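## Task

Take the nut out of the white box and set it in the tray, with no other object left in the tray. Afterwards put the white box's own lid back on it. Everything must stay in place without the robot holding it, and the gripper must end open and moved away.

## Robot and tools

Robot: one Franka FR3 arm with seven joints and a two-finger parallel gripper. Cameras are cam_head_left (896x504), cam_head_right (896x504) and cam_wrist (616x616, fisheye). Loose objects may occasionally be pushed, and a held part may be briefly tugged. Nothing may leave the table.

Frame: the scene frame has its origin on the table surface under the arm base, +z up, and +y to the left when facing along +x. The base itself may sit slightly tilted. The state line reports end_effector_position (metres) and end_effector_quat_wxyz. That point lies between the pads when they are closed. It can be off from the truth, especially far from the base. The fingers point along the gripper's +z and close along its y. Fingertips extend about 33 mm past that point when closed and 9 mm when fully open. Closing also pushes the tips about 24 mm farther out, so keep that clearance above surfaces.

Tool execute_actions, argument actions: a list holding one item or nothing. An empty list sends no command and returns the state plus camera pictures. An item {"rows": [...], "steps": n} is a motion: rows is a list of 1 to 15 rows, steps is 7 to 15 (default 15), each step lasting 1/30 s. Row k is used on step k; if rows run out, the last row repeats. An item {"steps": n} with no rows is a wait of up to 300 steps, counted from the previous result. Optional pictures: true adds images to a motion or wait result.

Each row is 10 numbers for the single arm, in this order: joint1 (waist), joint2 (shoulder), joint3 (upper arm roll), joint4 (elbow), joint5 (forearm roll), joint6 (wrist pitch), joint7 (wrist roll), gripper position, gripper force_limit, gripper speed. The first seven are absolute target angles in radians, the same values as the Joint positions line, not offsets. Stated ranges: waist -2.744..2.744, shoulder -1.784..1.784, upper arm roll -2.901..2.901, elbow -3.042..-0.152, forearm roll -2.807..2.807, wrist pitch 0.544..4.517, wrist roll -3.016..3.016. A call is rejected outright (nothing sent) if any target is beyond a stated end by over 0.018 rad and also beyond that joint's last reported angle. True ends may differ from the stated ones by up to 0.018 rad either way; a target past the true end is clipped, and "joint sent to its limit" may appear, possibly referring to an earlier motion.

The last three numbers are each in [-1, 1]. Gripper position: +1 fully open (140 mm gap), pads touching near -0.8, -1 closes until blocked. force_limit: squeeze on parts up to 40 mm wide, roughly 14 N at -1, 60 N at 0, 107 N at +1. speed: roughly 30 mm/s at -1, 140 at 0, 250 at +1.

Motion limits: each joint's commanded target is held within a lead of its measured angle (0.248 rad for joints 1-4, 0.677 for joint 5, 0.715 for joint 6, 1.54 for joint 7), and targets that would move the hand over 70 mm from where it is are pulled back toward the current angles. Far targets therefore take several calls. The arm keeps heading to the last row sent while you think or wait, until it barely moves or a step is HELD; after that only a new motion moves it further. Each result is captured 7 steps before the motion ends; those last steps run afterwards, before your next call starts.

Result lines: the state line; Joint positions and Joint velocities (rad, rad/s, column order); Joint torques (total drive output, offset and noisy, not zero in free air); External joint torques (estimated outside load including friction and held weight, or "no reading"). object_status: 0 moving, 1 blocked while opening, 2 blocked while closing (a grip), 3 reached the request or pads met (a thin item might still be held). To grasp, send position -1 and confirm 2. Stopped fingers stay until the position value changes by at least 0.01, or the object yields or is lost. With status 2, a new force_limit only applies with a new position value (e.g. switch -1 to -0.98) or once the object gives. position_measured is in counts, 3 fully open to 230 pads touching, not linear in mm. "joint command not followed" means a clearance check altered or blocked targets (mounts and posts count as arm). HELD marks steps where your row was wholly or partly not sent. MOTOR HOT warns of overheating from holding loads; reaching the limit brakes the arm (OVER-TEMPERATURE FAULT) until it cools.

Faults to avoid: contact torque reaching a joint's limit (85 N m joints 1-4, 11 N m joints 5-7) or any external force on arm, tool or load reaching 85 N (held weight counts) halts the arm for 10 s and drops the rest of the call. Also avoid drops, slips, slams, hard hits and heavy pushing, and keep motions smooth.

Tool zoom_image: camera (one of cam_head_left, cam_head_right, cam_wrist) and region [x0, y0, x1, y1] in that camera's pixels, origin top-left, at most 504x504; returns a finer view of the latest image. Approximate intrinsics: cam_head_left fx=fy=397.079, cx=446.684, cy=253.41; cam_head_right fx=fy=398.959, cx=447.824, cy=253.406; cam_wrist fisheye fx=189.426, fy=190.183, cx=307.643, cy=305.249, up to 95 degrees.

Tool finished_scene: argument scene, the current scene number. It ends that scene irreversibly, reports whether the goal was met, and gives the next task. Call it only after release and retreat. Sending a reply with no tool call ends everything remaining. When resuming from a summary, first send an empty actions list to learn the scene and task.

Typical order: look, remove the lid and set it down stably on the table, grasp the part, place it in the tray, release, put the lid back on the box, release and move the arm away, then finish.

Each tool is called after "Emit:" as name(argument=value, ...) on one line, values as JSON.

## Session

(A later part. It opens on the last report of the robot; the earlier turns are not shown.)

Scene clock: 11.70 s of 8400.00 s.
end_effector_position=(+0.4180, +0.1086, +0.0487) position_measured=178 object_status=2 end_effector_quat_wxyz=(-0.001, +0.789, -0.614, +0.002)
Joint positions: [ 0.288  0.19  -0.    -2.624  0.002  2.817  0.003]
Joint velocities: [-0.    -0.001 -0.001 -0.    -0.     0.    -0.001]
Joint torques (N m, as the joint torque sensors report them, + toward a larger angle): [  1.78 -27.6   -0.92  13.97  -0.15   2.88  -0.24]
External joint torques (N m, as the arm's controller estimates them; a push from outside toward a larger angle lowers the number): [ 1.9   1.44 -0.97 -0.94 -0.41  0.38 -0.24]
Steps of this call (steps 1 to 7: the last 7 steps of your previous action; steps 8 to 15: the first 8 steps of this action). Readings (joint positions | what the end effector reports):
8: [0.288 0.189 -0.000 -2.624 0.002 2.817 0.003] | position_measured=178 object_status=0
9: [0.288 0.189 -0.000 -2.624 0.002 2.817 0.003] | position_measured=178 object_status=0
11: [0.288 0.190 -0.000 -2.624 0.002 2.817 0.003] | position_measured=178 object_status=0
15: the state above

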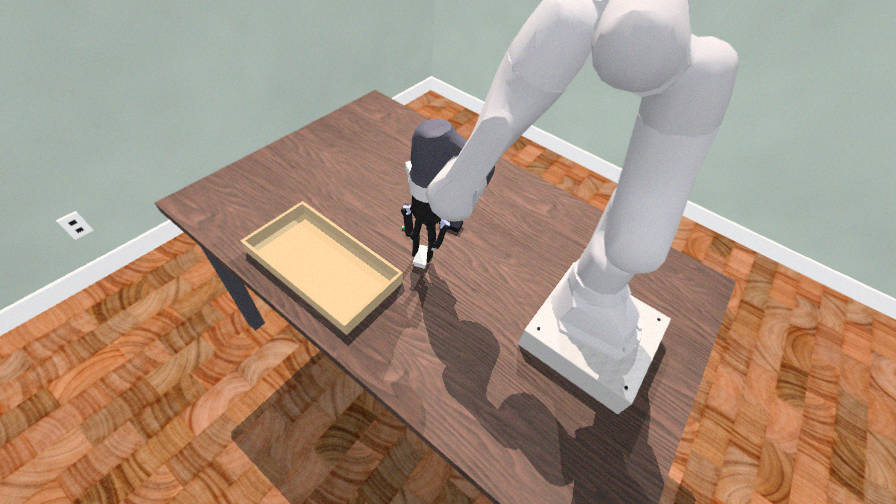

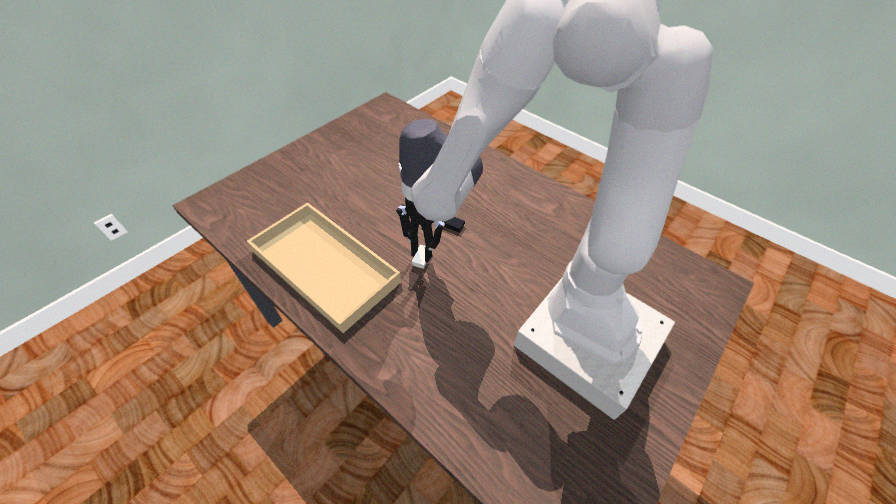

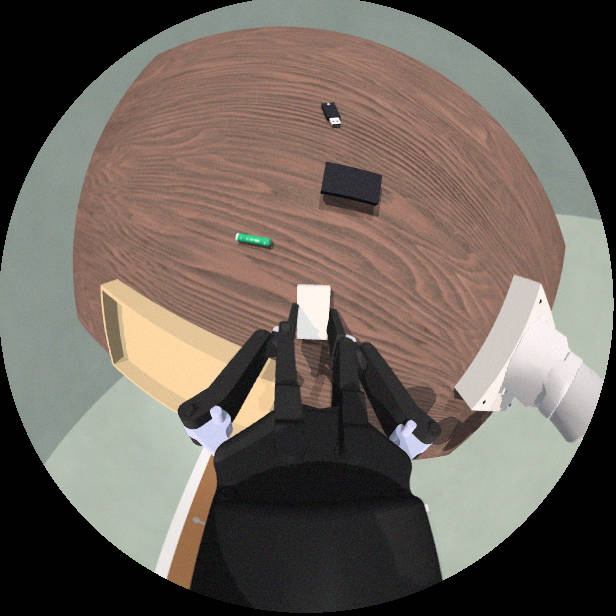

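Emit:
execute_actions(actions=[{"rows":[[0.29,0.18,0,-2.624,0,2.81,0,-1,-0.5,0],[0.29,0.17,0,-2.624,0,2.8,0,-1,-0.5,0],[0.29,0.16,0,-2.624,0,2.79,0,-1,-0.5,0],[0.29,0.15,0,-2.624,0,2.78,0,-1,-0.5,0],[0.29,0.13,0,-2.624,0,2.76,0,-1,-0.5,0],[0.29,0.11,0,-2.624,0,2.74,0,-1,-0.5,0],[0.29,0.08,0,-2.62,0,2.70,0,-1,-0.5,0]]}])

Emit:
execute_actions(actions=[{"rows":[[0.29,0.08,0,-2.62,0,2.70,0,-1,-0.5,0]]}], pictures=true)

Emit:
zoom_image(camera="cam_head_left", region=[380, 200, 480, 290])

Scene clock: 12.33 s of 8400.00 s.
end_effector_position=(+0.4261, +0.1109, +0.0767) position_measured=178 object_status=2 end_effector_quat_wxyz=(-0.009, +0.789, -0.614, +0.008)
Joint positions: [ 0.288  0.113 -0.    -2.624  0.002  2.761  0.003]
Joint velocities: [ 0.001 -0.485 -0.001  0.049  0.    -0.339 -0.   ]
Joint torques (N m, as the joint torque sensors report them, + toward a larger angle): [  2.08 -23.65   0.05  14.82  -0.09   1.9   -0.26]
External joint torques (N m, as the arm's controller estimates them; a push from outside toward a larger angle lowers the number): [ 2.26 -0.89  0.13  0.11 -0.45 -0.36 -0.26]
Steps of this call (steps 1 to 7: the last 7 steps of your previous action; steps 8 to 11: the robot went on to your last target; steps 12 to 19: the first 8 steps of this action). Readings (joint positions | what the end effector reports):
12: [0.288 0.189 -0.000 -2.624 0.002 2.817 0.003] | position_measured=178 object_status=2
13: [0.288 0.185 -0.000 -2.624 0.002 2.814 0.003] | position_measured=178 object_status=2
15: [0.288 0.172 -0.000 -2.624 0.002 2.805 0.003] | position_measured=178 object_status=2
19: the state above

Scene clock: 12.83 s of 8400.00 s.
end_effector_position=(+0.4219, +0.1099, +0.0871) position_measured=178 object_status=2 end_effector_quat_wxyz=(-0.002, +0.789, -0.614, +0.003)
Joint positions: [ 0.288  0.081 -0.    -2.619  0.002  2.706  0.003]
Joint velocities: [ 0.    -0.001  0.     0.001 -0.001 -0.019 -0.   ]
Joint torques (N m, as the joint torque sensors report them, + toward a larger angle): [  2.18 -28.5   -0.65  15.2   -0.21   2.23  -0.28]
External joint torques (N m, as the arm's controller estimates them; a push from outside toward a larger angle lowers the number): [ 2.27 -1.09 -0.63 -1.72 -0.55 -0.29 -0.28]
Steps of this call (steps 1 to 7: the last 7 steps of your previous action; steps 8 to 15: the first 8 steps of this action). Readings (joint positions | what the end effector reports):
8: [0.288 0.081 -0.000 -2.619 0.002 2.715 0.003] | position_measured=178 object_status=2
9: [0.288 0.081 -0.000 -2.619 0.002 2.713 0.003] | position_measured=178 object_status=2
11: [0.288 0.081 -0.000 -2.619 0.002 2.709 0.003] | position_measured=178 object_status=2
15: the state above

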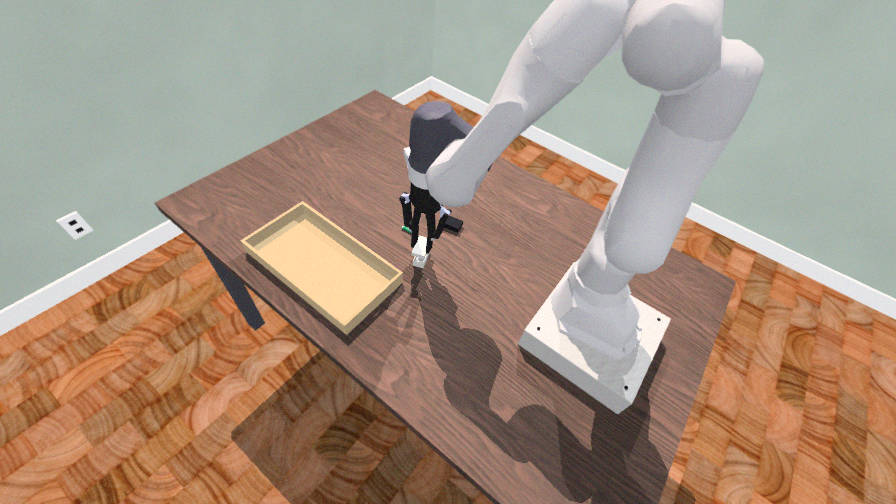

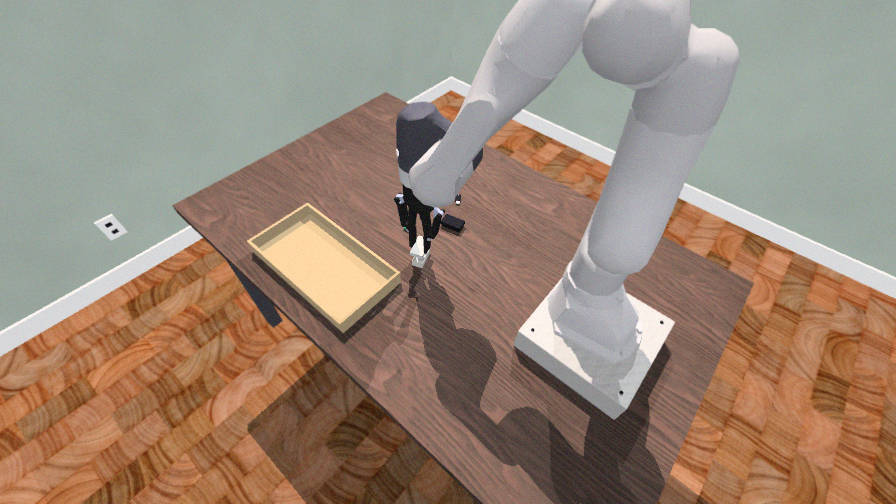

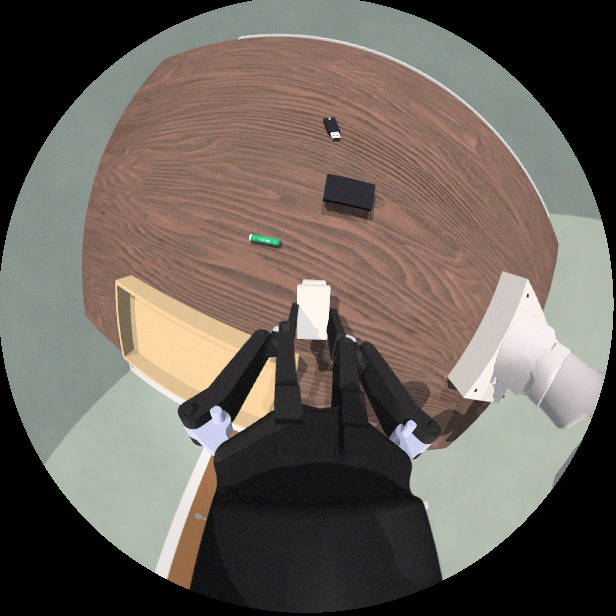

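Region (380, 200, 480, 290) of cam_head_left's 896x504 image, scaled by 5.040, with more detail than that image has; it fills the top 454 rows of this view, and the rest is white.

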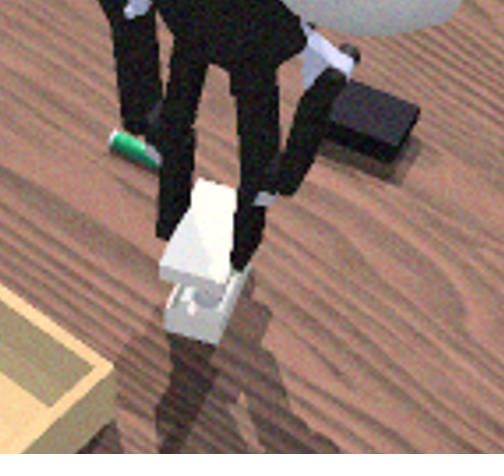

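Emit:
execute_actions(actions=[{"rows":[[0.25,0.05,0,-2.68,0,2.73,-0.04,-1,-0.5,0],[0.25,0.05,0,-2.68,0,2.73,-0.04,-1,-0.5,0],[0.25,0.05,0,-2.68,0,2.73,-0.04,-1,-0.5,0],[0.1,-0.022,0,-2.822,0,2.80,-0.19,-1,-0.5,0]]}])

Emit:
execute_actions(actions=[{"rows":[[0.1,-0.022,0,-2.822,0,2.80,-0.19,-1,-0.5,0],[0.1,-0.022,0,-2.822,0,2.80,-0.19,-1,-0.5,0],[0.1,-0.022,0,-2.822,0,2.80,-0.19,-1,-0.5,0],[0.1,0.02,0,-2.82,0,2.84,-0.19,-1,-0.5,0],[0.1,0.04,0,-2.818,0,2.86,-0.19,-1,-0.5,0],[0.1,0.06,0,-2.815,0,2.875,-0.19,-1,-0.5,0],[0.1,0.08,0,-2.812,0,2.89,-0.19,-1,-0.5,0],[0.1,0.095,0,-2.81,0,2.905,-0.19,-1,-0.5,0]]}])

Emit:
execute_actions(actions=[{"rows":[[0.1,0.095,0,-2.81,0,2.905,-0.19,-1,-0.5,0]]}], pictures=true)

Emit:
zoom_image(camera="cam_head_left", region=[390, 200, 500, 300])

Emit:
zoom_image(camera="cam_wrist", region=[200, 260, 340, 400])

Scene clock: 14.43 s of 8400.00 s.
end_effector_position=(+0.3681, +0.0319, +0.0729) position_measured=178 object_status=2 end_effector_quat_wxyz=(+0.010, +0.763, -0.647, -0.008)
Joint positions: [ 0.123 -0.007 -0.004 -2.797  0.001  2.763 -0.078]
Joint velocities: [-0.407 -0.139 -0.062 -0.366 -0.001  0.177 -0.356]
Joint torques (N m, as the joint torque sensors report them, + toward a larger angle): [  5.28 -24.6    5.83  16.73   0.19   3.65  -0.37]
External joint torques (N m, as the arm's controller estimates them; a push from outside toward a larger angle lowers the number): [-1.71 -0.66 -0.93 -3.02  0.65  0.49 -0.35]
Steps of this call (steps 1 to 7: the last 7 steps of your previous action; steps 8 to 15: the robot went on to your last target; steps 16 to 40: nothing new was sent; steps 41 to 48: the first 8 steps of this action). Readings (joint positions | what the end effector reports):
41: [0.282 0.075 0.002 -2.630 0.002 2.708 -0.000] | position_measured=178 object_status=2
42: [0.273 0.066 0.002 -2.646 0.002 2.711 -0.004] | position_measured=178 object_status=2
44: [0.240 0.045 0.010 -2.686 0.001 2.727 -0.020] | position_measured=178 object_status=2
48: the state above

Scene clock: 14.93 s of 8400.00 s.
end_effector_position=(+0.3621, +0.0248, +0.0522) position_measured=178 object_status=2 end_effector_quat_wxyz=(+0.008, +0.785, -0.620, -0.007)
Joint positions: [ 0.103  0.054 -0.001 -2.815  0.001  2.845 -0.166]
Joint velocities: [-0.001  0.555 -0.001  0.028  0.     0.343 -0.068]
Joint torques (N m, as the joint torque sensors report them, + toward a larger angle): [  0.21 -25.76   0.23  14.61   0.14   3.01  -0.3 ]
External joint torques (N m, as the arm's controller estimates them; a push from outside toward a larger angle lowers the number): [ 0.23  1.12  0.22  0.42 -0.07  0.45 -0.3 ]
Steps of this call (steps 1 to 7: the last 7 steps of your previous action; steps 8 to 15: the first 8 steps of this action). Readings (joint positions | what the end effector reports):
8: [0.103 -0.020 -0.002 -2.819 0.001 2.790 -0.142] | position_measured=178 object_status=2
9: [0.103 -0.020 -0.002 -2.820 0.001 2.791 -0.146] | position_measured=178 object_status=2
11: [0.103 -0.015 -0.001 -2.819 0.001 2.800 -0.154] | position_measured=178 object_status=2
15: the state above

Scene clock: 15.43 s of 8400.00 s.
end_effector_position=(+0.3670, +0.0251, +0.0430) position_measured=178 object_status=2 end_effector_quat_wxyz=(+0.003, +0.790, -0.613, -0.001)
Joint positions: [ 0.103  0.093 -0.001 -2.812  0.001  2.899 -0.183]
Joint velocities: [-0.001  0.     0.    -0.002 -0.001  0.019 -0.014]
Joint torques (N m, as the joint torque sensors report them, + toward a larger angle): [ -0.92 -23.1    0.45  13.33   0.02   2.83  -0.27]
External joint torques (N m, as the arm's controller estimates them; a push from outside toward a larger angle lowers the number): [-0.87  0.96  0.42  0.19 -0.17  0.35 -0.27]
Steps of this call (steps 1 to 7: the last 7 steps of your previous action; steps 8 to 15: the first 8 steps of this action). Readings (joint positions | what the end effector reports):
8: [0.103 0.093 -0.001 -2.813 0.001 2.890 -0.178] | position_measured=178 object_status=2
9: [0.103 0.093 -0.001 -2.812 0.001 2.892 -0.179] | position_measured=178 object_status=2
11: [0.103 0.093 -0.001 -2.812 0.001 2.896 -0.180] | position_measured=178 object_status=2
15: the state above

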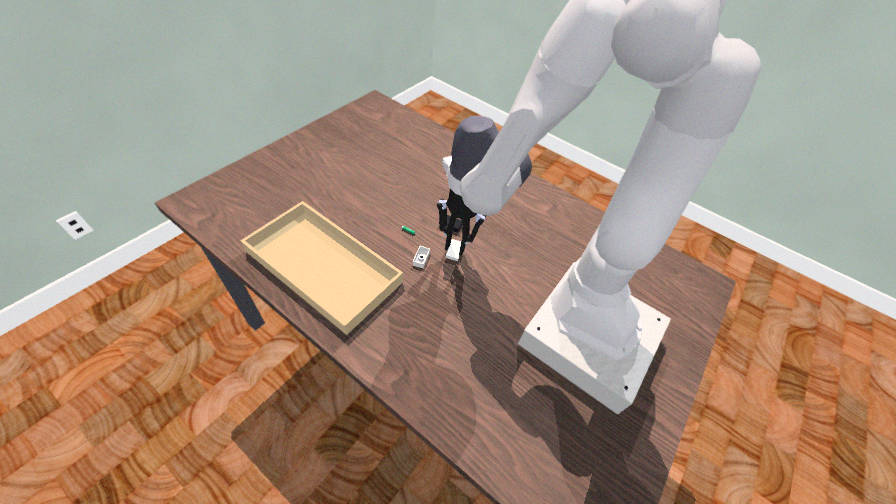

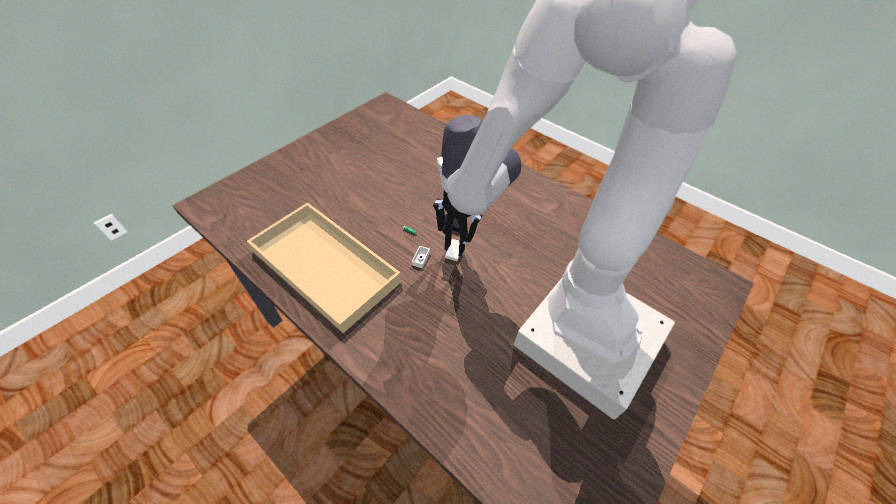

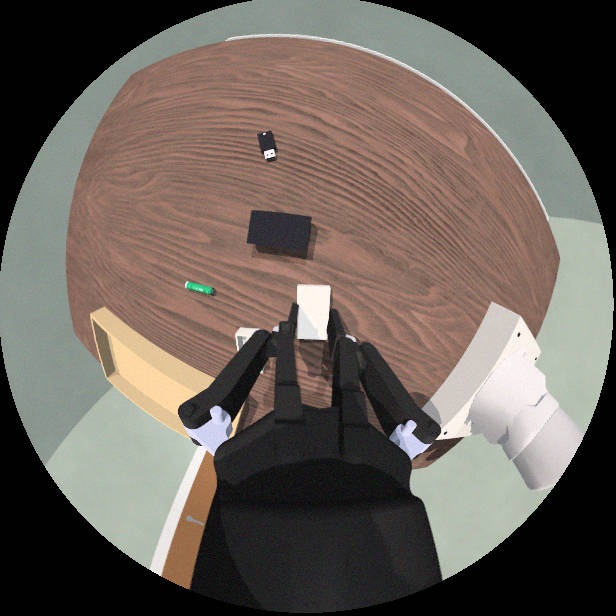

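Region (390, 200, 500, 300) of cam_head_left's 896x504 image, scaled by 4.582, with more detail than that image has; it fills the top 458 rows of this view, and the rest is white.

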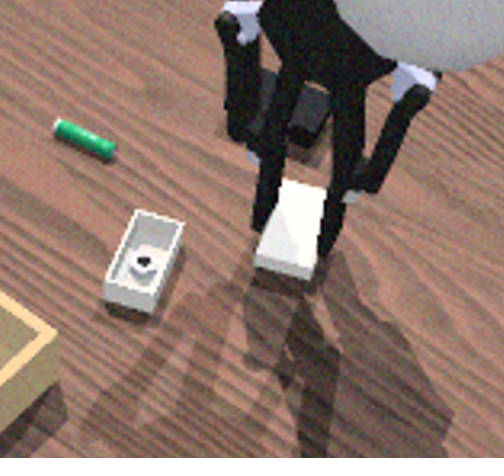

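Region (200, 260, 340, 400) of cam_wrist's 616x616 image, scaled by 3.600, with more detail than that image has.

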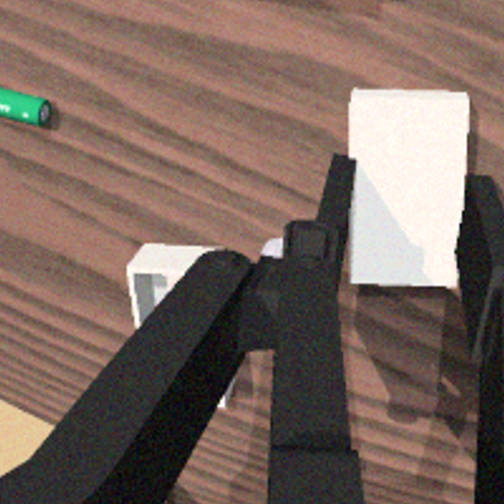

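Emit:
execute_actions(actions=[{"rows":[[0.1,0.105,0,-2.81,0,2.915,-0.19,-1,-0.5,0],[0.1,0.116,0,-2.81,0,2.926,-0.19,-1,-0.5,0]]}], pictures=true)

Emit:
zoom_image(camera="cam_head_left", region=[410, 210, 490, 290])

Scene clock: 15.93 s of 8400.00 s.
end_effector_position=(+0.3686, +0.0252, +0.0393) position_measured=178 object_status=2 end_effector_quat_wxyz=(+0.001, +0.791, -0.612, +0.001)
Joint positions: [ 0.103  0.109 -0.001 -2.81   0.001  2.919 -0.186]
Joint velocities: [-0.001  0.007  0.001 -0.     0.001  0.031 -0.003]
Joint torques (N m, as the joint torque sensors report them, + toward a larger angle): [ -1.02 -20.59   1.44  11.39   0.     2.79  -0.33]
External joint torques (N m, as the arm's controller estimates them; a push from outside toward a larger angle lowers the number): [-0.93  4.01  1.43 -1.7  -0.19  0.27 -0.33]
Steps of this call (steps 1 to 7: the last 7 steps of your previous action; steps 8 to 15: the first 8 steps of this action). Readings (joint positions | what the end effector reports):
8: [0.103 0.095 -0.001 -2.812 0.001 2.904 -0.185] | position_measured=178 object_status=2
9: [0.103 0.099 -0.001 -2.811 0.001 2.907 -0.185] | position_measured=178 object_status=2
11: [0.103 0.108 -0.001 -2.811 0.001 2.913 -0.185] | position_measured=178 object_status=2
15: the state above

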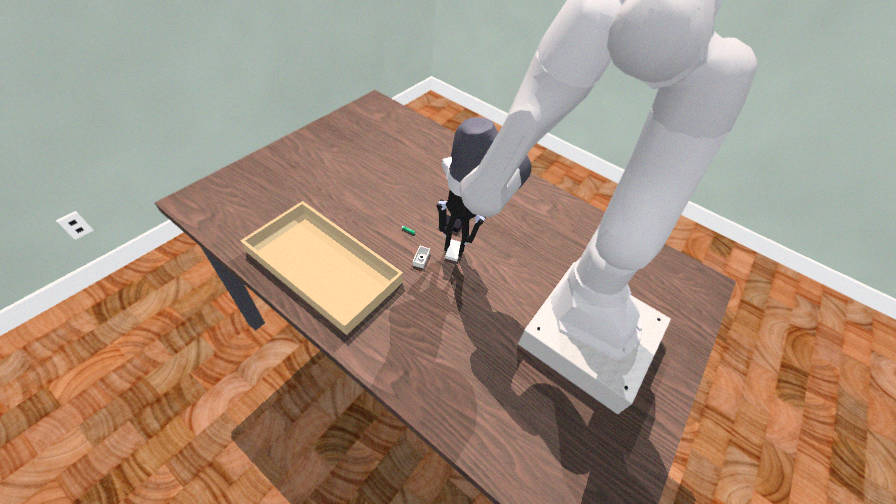

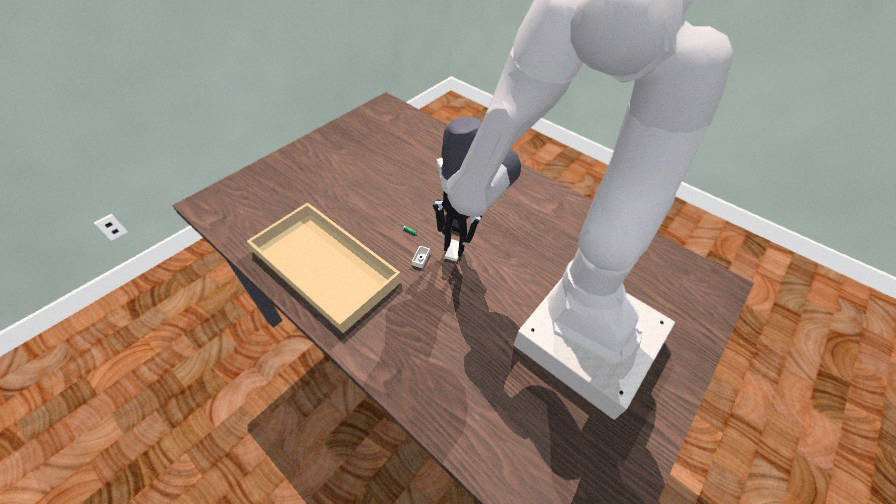

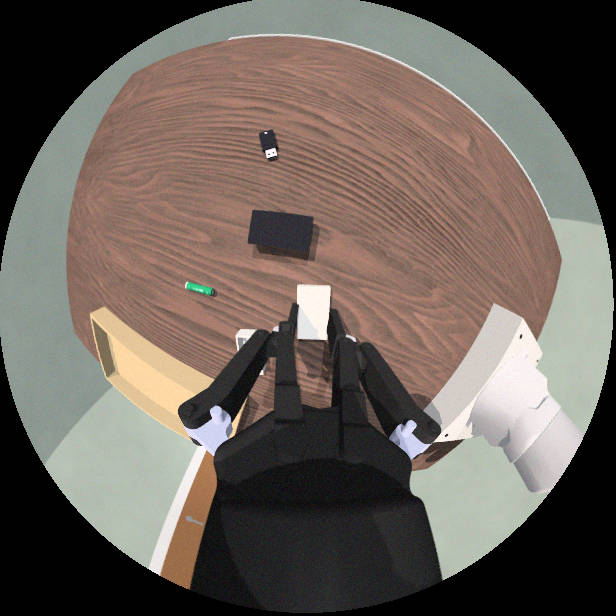

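Region (410, 210, 490, 290) of cam_head_left's 896x504 image, scaled by 6.300, with more detail than that image has.

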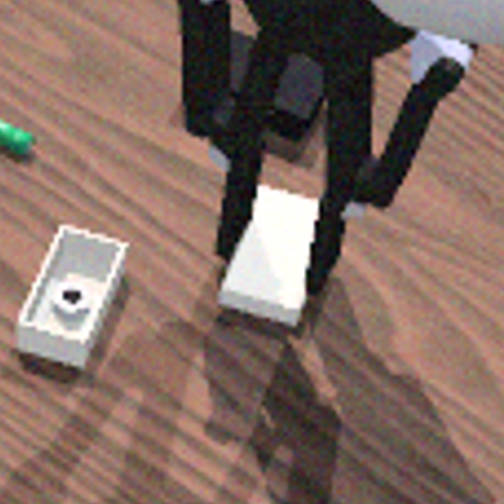

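Emit:
execute_actions(actions=[{"rows":[[0.1,0.107,0,-2.81,0,2.917,-0.19,-0.2,-0.5,0],[0.1,0.107,0,-2.81,0,2.917,-0.19,-0.2,-0.5,0],[0.1,0.107,0,-2.81,0,2.917,-0.19,-0.2,-0.5,0],[0.1,0.107,0,-2.81,0,2.917,-0.19,-0.2,-0.5,0],[0.1,0.107,0,-2.81,0,2.917,-0.19,-0.2,-0.5,0],[0.1,0.107,0,-2.81,0,2.917,-0.19,-0.2,-0.5,0],[0.1,0.107,0,-2.81,0,2.917,-0.19,-0.2,-0.5,0],[0.1,0.107,0,-2.81,0,2.917,-0.19,-0.2,-0.5,0],[0.1,-0.05,0,-2.82,0,2.77,-0.19,-0.2,-0.5,0]]}])

Emit:
execute_actions(actions=[{"rows":[[0.29,0.05,0,-2.62,0,2.67,1.571,-0.3,-0.5,0]]}])

Emit:
execute_actions(actions=[{"rows":[[0.29,0.05,0,-2.62,0,2.67,1.571,-0.3,-0.5,0]]}])

Emit:
execute_actions(actions=[{"rows":[[0.29,0.05,0,-2.62,0,2.67,1.571,-0.3,-0.5,0]]}], pictures=true)

Emit:
zoom_image(camera="cam_wrist", region=[230, 230, 400, 400])

Scene clock: 17.23 s of 8400.00 s.
end_effector_position=(+0.3692, +0.0252, +0.0396) position_measured=154 object_status=0 end_effector_quat_wxyz=(+0.000, +0.791, -0.612, +0.002)
Joint positions: [ 0.103  0.109 -0.001 -2.81   0.001  2.921 -0.187]
Joint velocities: [-0.001 -0.     0.001  0.002 -0.    -0.007  0.   ]
Joint torques (N m, as the joint torque sensors report them, + toward a larger angle): [ -0.81 -25.04   0.61  12.82   0.09   2.13  -0.24]
External joint torques (N m, as the arm's controller estimates them; a push from outside toward a larger angle lowers the number): [-0.78 -0.63  0.54 -0.18 -0.09 -0.4  -0.24]
Steps of this call (steps 1 to 7: the last 7 steps of your previous action; steps 8 to 15: the robot went on to your last target; steps 16 to 31: nothing new was sent; steps 32 to 39: the first 8 steps of this action). Readings (joint positions | what the end effector reports):
32: [0.103 0.110 -0.001 -2.810 0.001 2.924 -0.186] | position_measured=178 object_status=0
33: [0.103 0.109 -0.001 -2.810 0.001 2.923 -0.186] | position_measured=178 object_status=0
35: [0.103 0.109 -0.001 -2.810 0.001 2.922 -0.187] | position_measured=157 object_status=0
39: the state above

Scene clock: 17.73 s of 8400.00 s.
end_effector_position=(+0.4288, +0.1122, +0.1014) position_measured=167 object_status=0 end_effector_quat_wxyz=(+0.018, -0.503, +0.864, -0.006)
Joint positions: [ 0.284  0.042  0.005 -2.628  0.001  2.707  0.771]
Joint velocities: [ 0.098  0.065 -0.002  0.101 -0.001 -0.198  2.636]
Joint torques (N m, as the joint torque sensors report them, + toward a larger angle): [  0.04 -25.74  -3.88  16.75   0.17   2.07   0.76]
External joint torques (N m, as the arm's controller estimates them; a push from outside toward a larger angle lowers the number): [ 2.65  0.39 -0.53  0.79 -0.42 -0.27  0.79]
Steps of this call (steps 1 to 7: the last 7 steps of your previous action; steps 8 to 15: the first 8 steps of this action). Readings (joint positions | what the end effector reports):
8: [0.127 -0.030 -0.011 -2.790 0.002 2.792 -0.089] | position_measured=154 object_status=0
9: [0.165 -0.006 -0.012 -2.745 0.002 2.774 0.039] | position_measured=160 object_status=0
11: [0.234 0.025 -0.004 -2.673 0.002 2.743 0.333] | position_measured=167 object_status=0
15: the state above

Scene clock: 18.23 s of 8400.00 s.
end_effector_position=(+0.4204, +0.1101, +0.0976) position_measured=167 object_status=3 end_effector_quat_wxyz=(+0.002, -0.204, +0.979, -0.001)
Joint positions: [ 0.287  0.048  0.001 -2.622  0.001  2.674  1.414]
Joint velocities: [ 0.    -0.001 -0.     0.     0.    -0.01   0.51 ]
Joint torques (N m, as the joint torque sensors report them, + toward a larger angle): [  2.4  -25.61  -0.83  17.86   0.23   2.13   0.27]
External joint torques (N m, as the arm's controller estimates them; a push from outside toward a larger angle lowers the number): [ 2.44  1.05 -0.84  0.6  -0.14 -0.3   0.28]
Steps of this call (steps 1 to 7: the last 7 steps of your previous action; steps 8 to 15: the first 8 steps of this action). Readings (joint positions | what the end effector reports):
8: [0.287 0.048 0.001 -2.622 0.001 2.679 1.236] | position_measured=167 object_status=3
9: [0.287 0.048 0.001 -2.622 0.001 2.678 1.271] | position_measured=167 object_status=3
11: [0.287 0.048 0.001 -2.622 0.001 2.676 1.329] | position_measured=167 object_status=3
15: the state above

Scene clock: 18.73 s of 8400.00 s.
end_effector_position=(+0.4200, +0.1100, +0.0975) position_measured=167 object_status=3 end_effector_quat_wxyz=(+0.002, -0.143, +0.990, -0.001)
Joint positions: [ 0.287  0.048  0.001 -2.622  0.001  2.673  1.538]
Joint velocities: [ 0.001  0.001  0.001  0.001  0.    -0.001  0.099]
Joint torques (N m, as the joint torque sensors report them, + toward a larger angle): [  1.93 -25.73  -1.02  16.89   0.17   2.23   0.15]
External joint torques (N m, as the arm's controller estimates them; a push from outside toward a larger angle lowers the number): [ 1.96  1.   -1.05 -0.45 -0.2  -0.21  0.15]
Steps of this call (steps 1 to 7: the last 7 steps of your previous action; steps 8 to 15: the first 8 steps of this action). Readings (joint positions | what the end effector reports):
8: [0.287 0.048 0.001 -2.622 0.001 2.673 1.504] | position_measured=167 object_status=3
9: [0.287 0.048 0.001 -2.622 0.001 2.673 1.510] | position_measured=167 object_status=3
11: [0.287 0.048 0.001 -2.622 0.001 2.673 1.522] | position_measured=167 object_status=3
15: the state above

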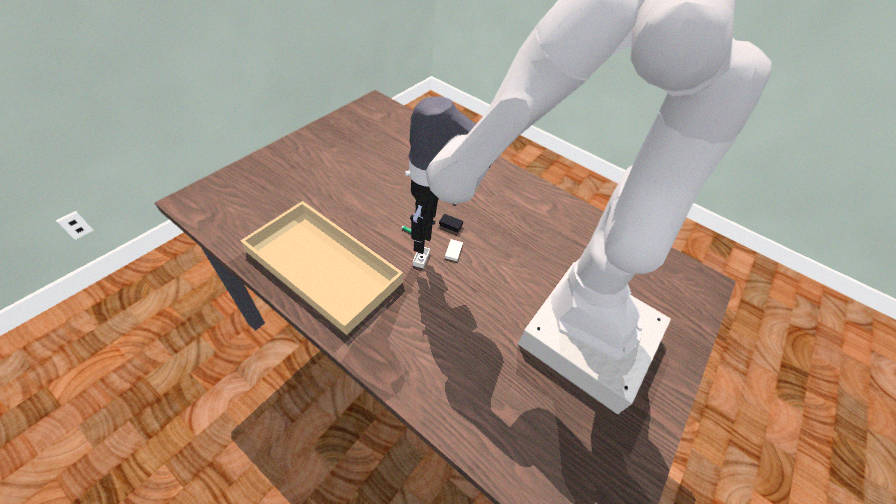

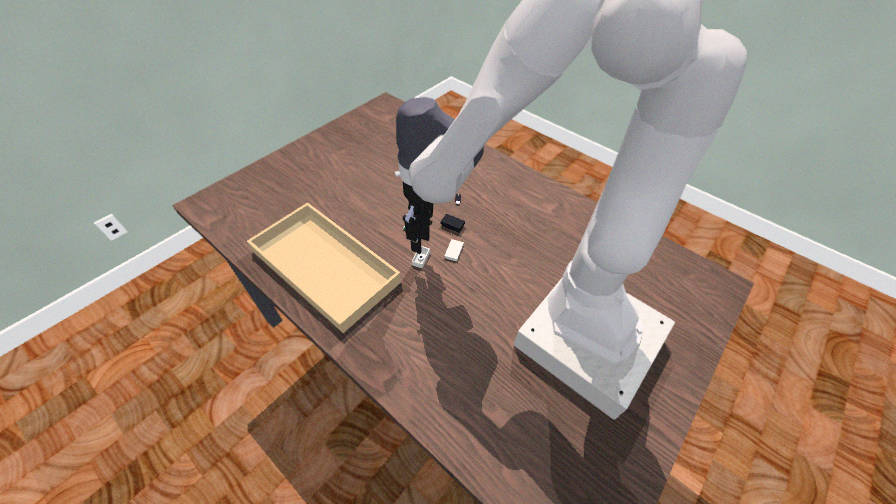

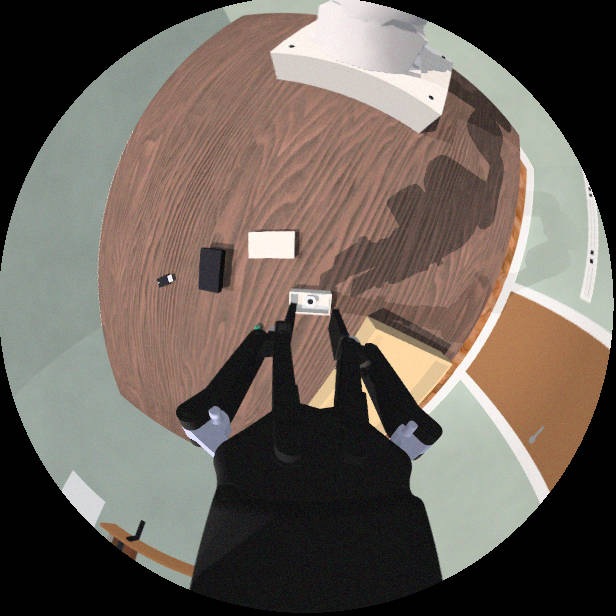

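Region (230, 230, 400, 400) of cam_wrist's 616x616 image, scaled by 2.965, with more detail than that image has.

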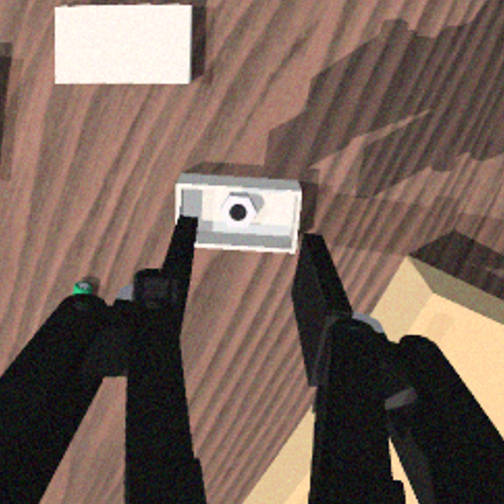

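Emit:
execute_actions(actions=[{"rows":[[0.29,0.09,0,-2.624,0,2.714,1.571,-0.5,-0.5,0],[0.29,0.12,0,-2.624,0,2.744,1.571,-0.5,-0.5,0],[0.29,0.15,0,-2.624,0,2.774,1.571,-0.5,-0.5,0],[0.29,0.175,0,-2.624,0,2.80,1.571,-0.5,-0.5,0]]}])

Emit:
execute_actions(actions=[{"rows":[[0.29,0.175,0,-2.624,0,2.80,1.571,-0.5,-0.5,0]]}], pictures=true)

Emit:
zoom_image(camera="cam_wrist", region=[260, 250, 370, 360])

Emit:
zoom_image(camera="cam_head_left", region=[385, 210, 465, 290])

Scene clock: 19.67 s of 8400.00 s.
end_effector_position=(+0.4059, +0.1061, +0.0519) position_measured=192 object_status=0 end_effector_quat_wxyz=(-0.017, -0.129, +0.991, -0.003)
Joint positions: [ 0.287  0.17   0.001 -2.626  0.001  2.76   1.566]
Joint velocities: [ 0.     0.135 -0.001 -0.009  0.     0.2    0.004]
Joint torques (N m, as the joint torque sensors report them, + toward a larger angle): [  1.74 -31.19  -1.23  14.5    0.05   3.38   0.17]
External joint torques (N m, as the arm's controller estimates them; a push from outside toward a larger angle lowers the number): [ 1.85  2.18 -1.3  -3.56 -0.24  0.48  0.17]
Steps of this call (steps 1 to 7: the last 7 steps of your previous action; steps 8 to 20: the robot went on to your last target; steps 21 to 28: the first 8 steps of this action). Readings (joint positions | what the end effector reports):
21: [0.287 0.054 0.001 -2.621 0.001 2.679 1.565] | position_measured=167 object_status=0
22: [0.287 0.068 0.001 -2.620 0.001 2.690 1.565] | position_measured=173 object_status=0
24: [0.287 0.114 0.001 -2.620 0.001 2.721 1.566] | position_measured=188 object_status=0
28: the state above

Scene clock: 20.17 s of 8400.00 s.
end_effector_position=(+0.4153, +0.1086, +0.0530) position_measured=192 object_status=3 end_effector_quat_wxyz=(-0.001, -0.129, +0.992, -0.001)
Joint positions: [ 0.287  0.174  0.001 -2.626  0.001  2.796  1.567]
Joint velocities: [-0.    -0.    -0.001 -0.001  0.     0.012  0.001]
Joint torques (N m, as the joint torque sensors report them, + toward a larger angle): [  2.24 -27.54  -1.06  14.85   0.05   2.89   0.18]
External joint torques (N m, as the arm's controller estimates them; a push from outside toward a larger angle lowers the number): [ 2.4   1.02 -1.07 -0.13 -0.23  0.5   0.18]
Steps of this call (steps 1 to 7: the last 7 steps of your previous action; steps 8 to 15: the first 8 steps of this action). Readings (joint positions | what the end effector reports):
8: [0.287 0.174 0.001 -2.626 0.001 2.790 1.567] | position_measured=192 object_status=3
9: [0.287 0.174 0.001 -2.626 0.001 2.791 1.567] | position_measured=192 object_status=3
11: [0.287 0.174 0.001 -2.626 0.001 2.793 1.567] | position_measured=192 object_status=3
15: the state above

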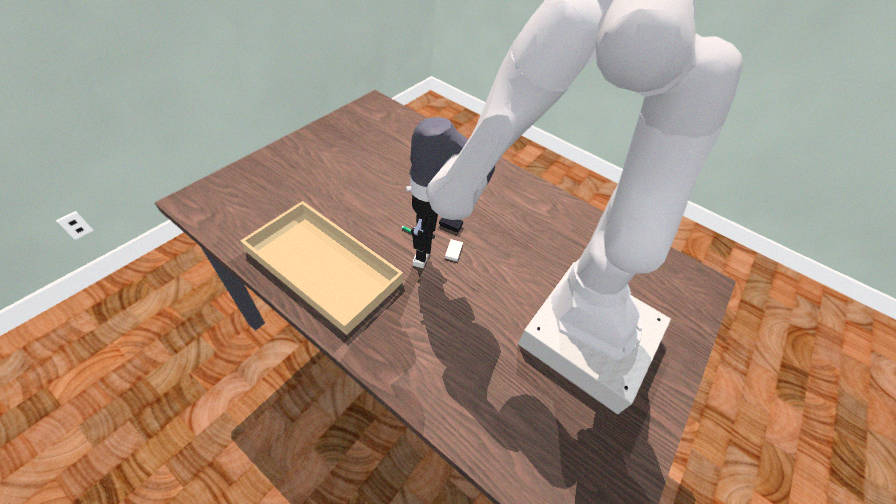

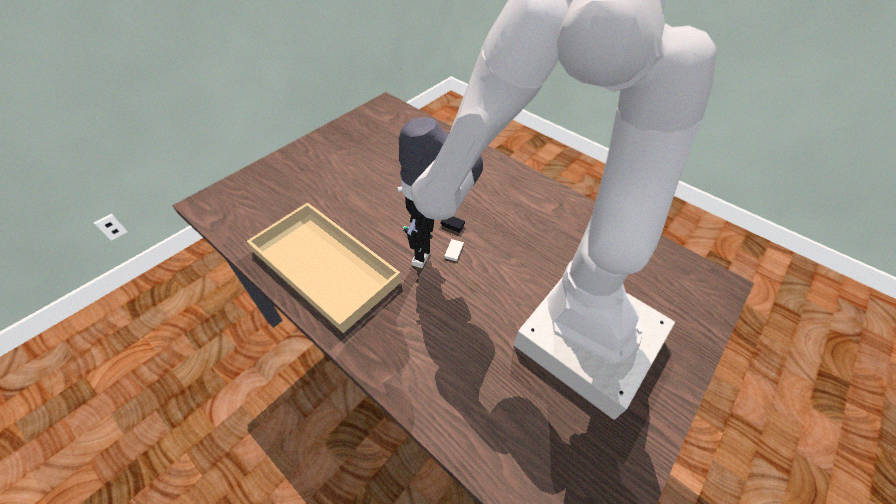

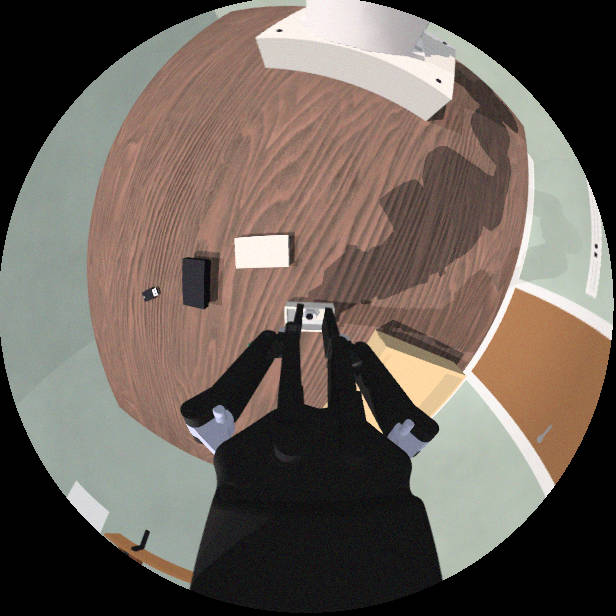

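Region (260, 250, 370, 360) of cam_wrist's 616x616 image, scaled by 4.582, with more detail than that image has.

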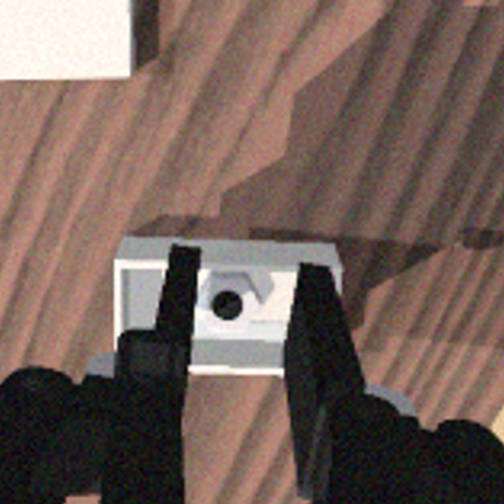

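Region (385, 210, 465, 290) of cam_head_left's 896x504 image, scaled by 6.300, with more detail than that image has.

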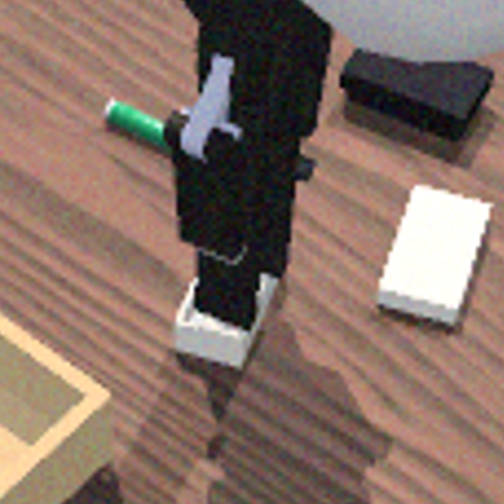

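Emit:
execute_actions(actions=[{"rows":[[0.276,0.175,0,-2.622,0,2.80,1.557,-0.5,-0.5,0],[0.276,0.175,0,-2.622,0,2.80,1.557,-0.5,-0.5,0],[0.276,0.175,0,-2.622,0,2.80,1.557,-0.5,-0.5,0],[0.276,0.175,0,-2.622,0,2.80,1.557,-0.5,-0.5,0],[0.276,0.185,0,-2.622,0,2.81,1.557,-0.5,-0.5,0],[0.276,0.195,0,-2.622,0,2.82,1.557,-0.5,-0.5,0],[0.276,0.205,0,-2.622,0,2.83,1.557,-0.5,-0.5,0]]}])

Emit:
execute_actions(actions=[{"rows":[[0.276,0.205,0,-2.622,0,2.83,1.557,-0.5,-0.5,0]]}], pictures=true)

Emit:
zoom_image(camera="cam_wrist", region=[260, 250, 370, 360])

Emit:
zoom_image(camera="cam_head_left", region=[385, 210, 465, 290])

Scene clock: 21.27 s of 8400.00 s.
end_effector_position=(+0.4184, +0.1053, +0.0496) position_measured=192 object_status=3 end_effector_quat_wxyz=(+0.001, -0.126, +0.992, -0.001)
Joint positions: [ 0.279  0.187  0.001 -2.622  0.001  2.81   1.563]
Joint velocities: [ 0.    -0.047 -0.001  0.028  0.     0.043 -0.01 ]
Joint torques (N m, as the joint torque sensors report them, + toward a larger angle): [ -0.5  -14.74  -1.4   10.98   0.07   4.39  -0.24]
External joint torques (N m, as the arm's controller estimates them; a push from outside toward a larger angle lowers the number): [-0.44 20.24 -1.67 -9.42 -0.19 -0.07 -0.25]
Steps of this call (steps 1 to 7: the last 7 steps of your previous action; steps 8 to 15: the robot went on to your last target; steps 16 to 25: nothing new was sent; steps 26 to 33: the first 8 steps of this action). Readings (joint positions | what the end effector reports):
26: [0.286 0.174 0.001 -2.625 0.001 2.798 1.567] | position_measured=192 object_status=3
27: [0.284 0.174 0.001 -2.625 0.001 2.798 1.566] | position_measured=192 object_status=3
29: [0.281 0.174 0.001 -2.624 0.001 2.798 1.565] | position_measured=192 object_status=3
33: the state above

Scene clock: 21.77 s of 8400.00 s.
end_effector_position=(+0.4233, +0.1065, +0.0499) position_measured=192 object_status=3 end_effector_quat_wxyz=(+0.008, -0.127, +0.992, -0.000)
Joint positions: [ 0.279  0.191  0.001 -2.62   0.001  2.826  1.561]
Joint velocities: [-0.001  0.001  0.002  0.    -0.001  0.006 -0.001]
Joint torques (N m, as the joint torque sensors report them, + toward a larger angle): [ -1.37 -19.58  -0.34  12.45   0.02   3.15  -0.2 ]
External joint torques (N m, as the arm's controller estimates them; a push from outside toward a larger angle lowers the number): [-1.28  9.46 -0.45 -2.43 -0.25  0.7  -0.2 ]
Steps of this call (steps 1 to 7: the last 7 steps of your previous action; steps 8 to 15: the first 8 steps of this action). Readings (joint positions | what the end effector reports):
8: [0.279 0.191 0.001 -2.620 0.001 2.823 1.561] | position_measured=192 object_status=3
9: [0.279 0.191 0.001 -2.620 0.001 2.824 1.561] | position_measured=192 object_status=3
11: [0.279 0.191 0.001 -2.620 0.001 2.825 1.561] | position_measured=192 object_status=3
15: the state above

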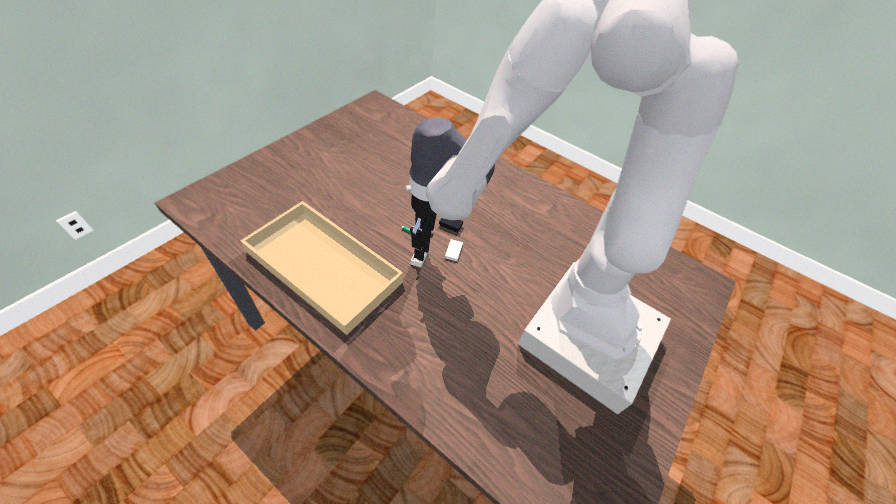

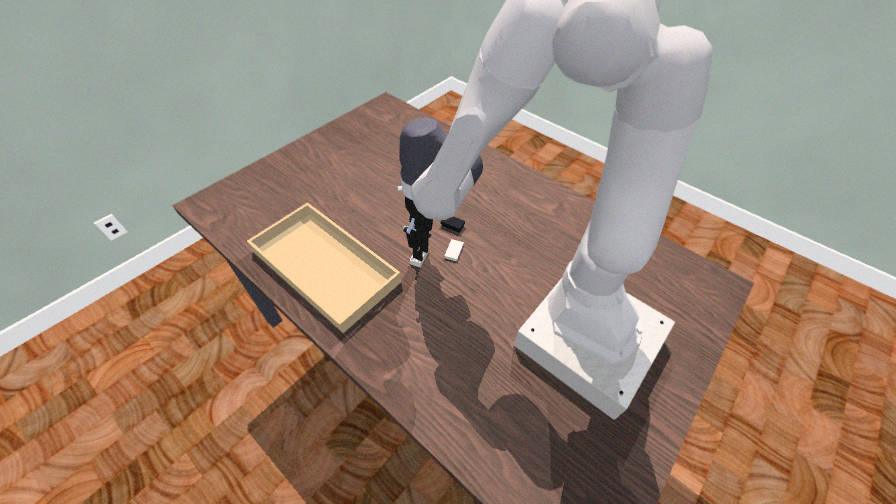

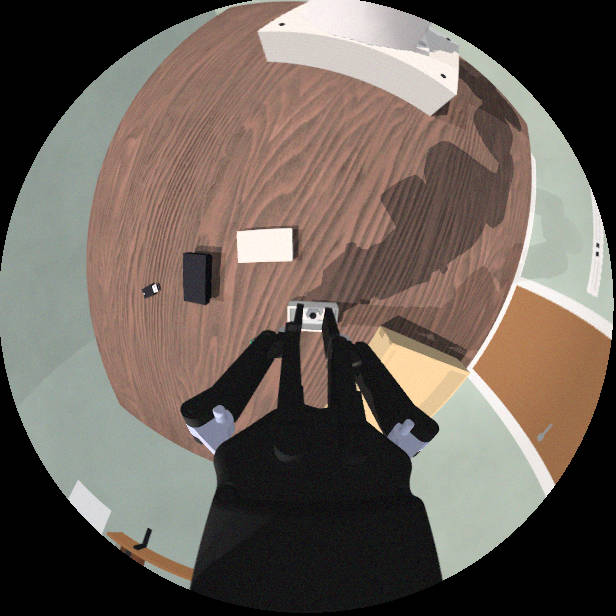

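Region (260, 250, 370, 360) of cam_wrist's 616x616 image, scaled by 4.582, with more detail than that image has.

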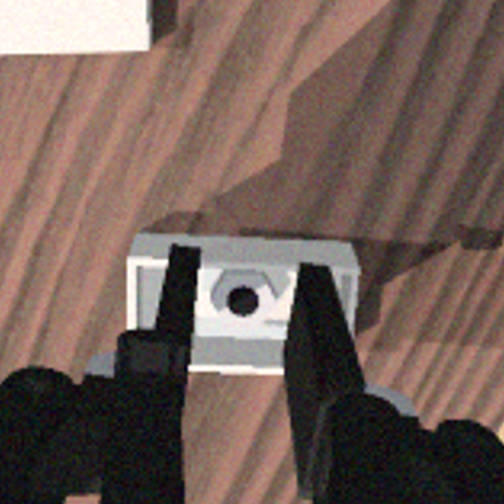

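Region (385, 210, 465, 290) of cam_head_left's 896x504 image, scaled by 6.300, with more detail than that image has.

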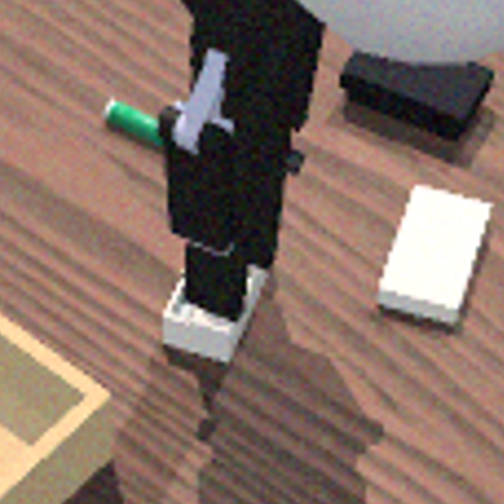

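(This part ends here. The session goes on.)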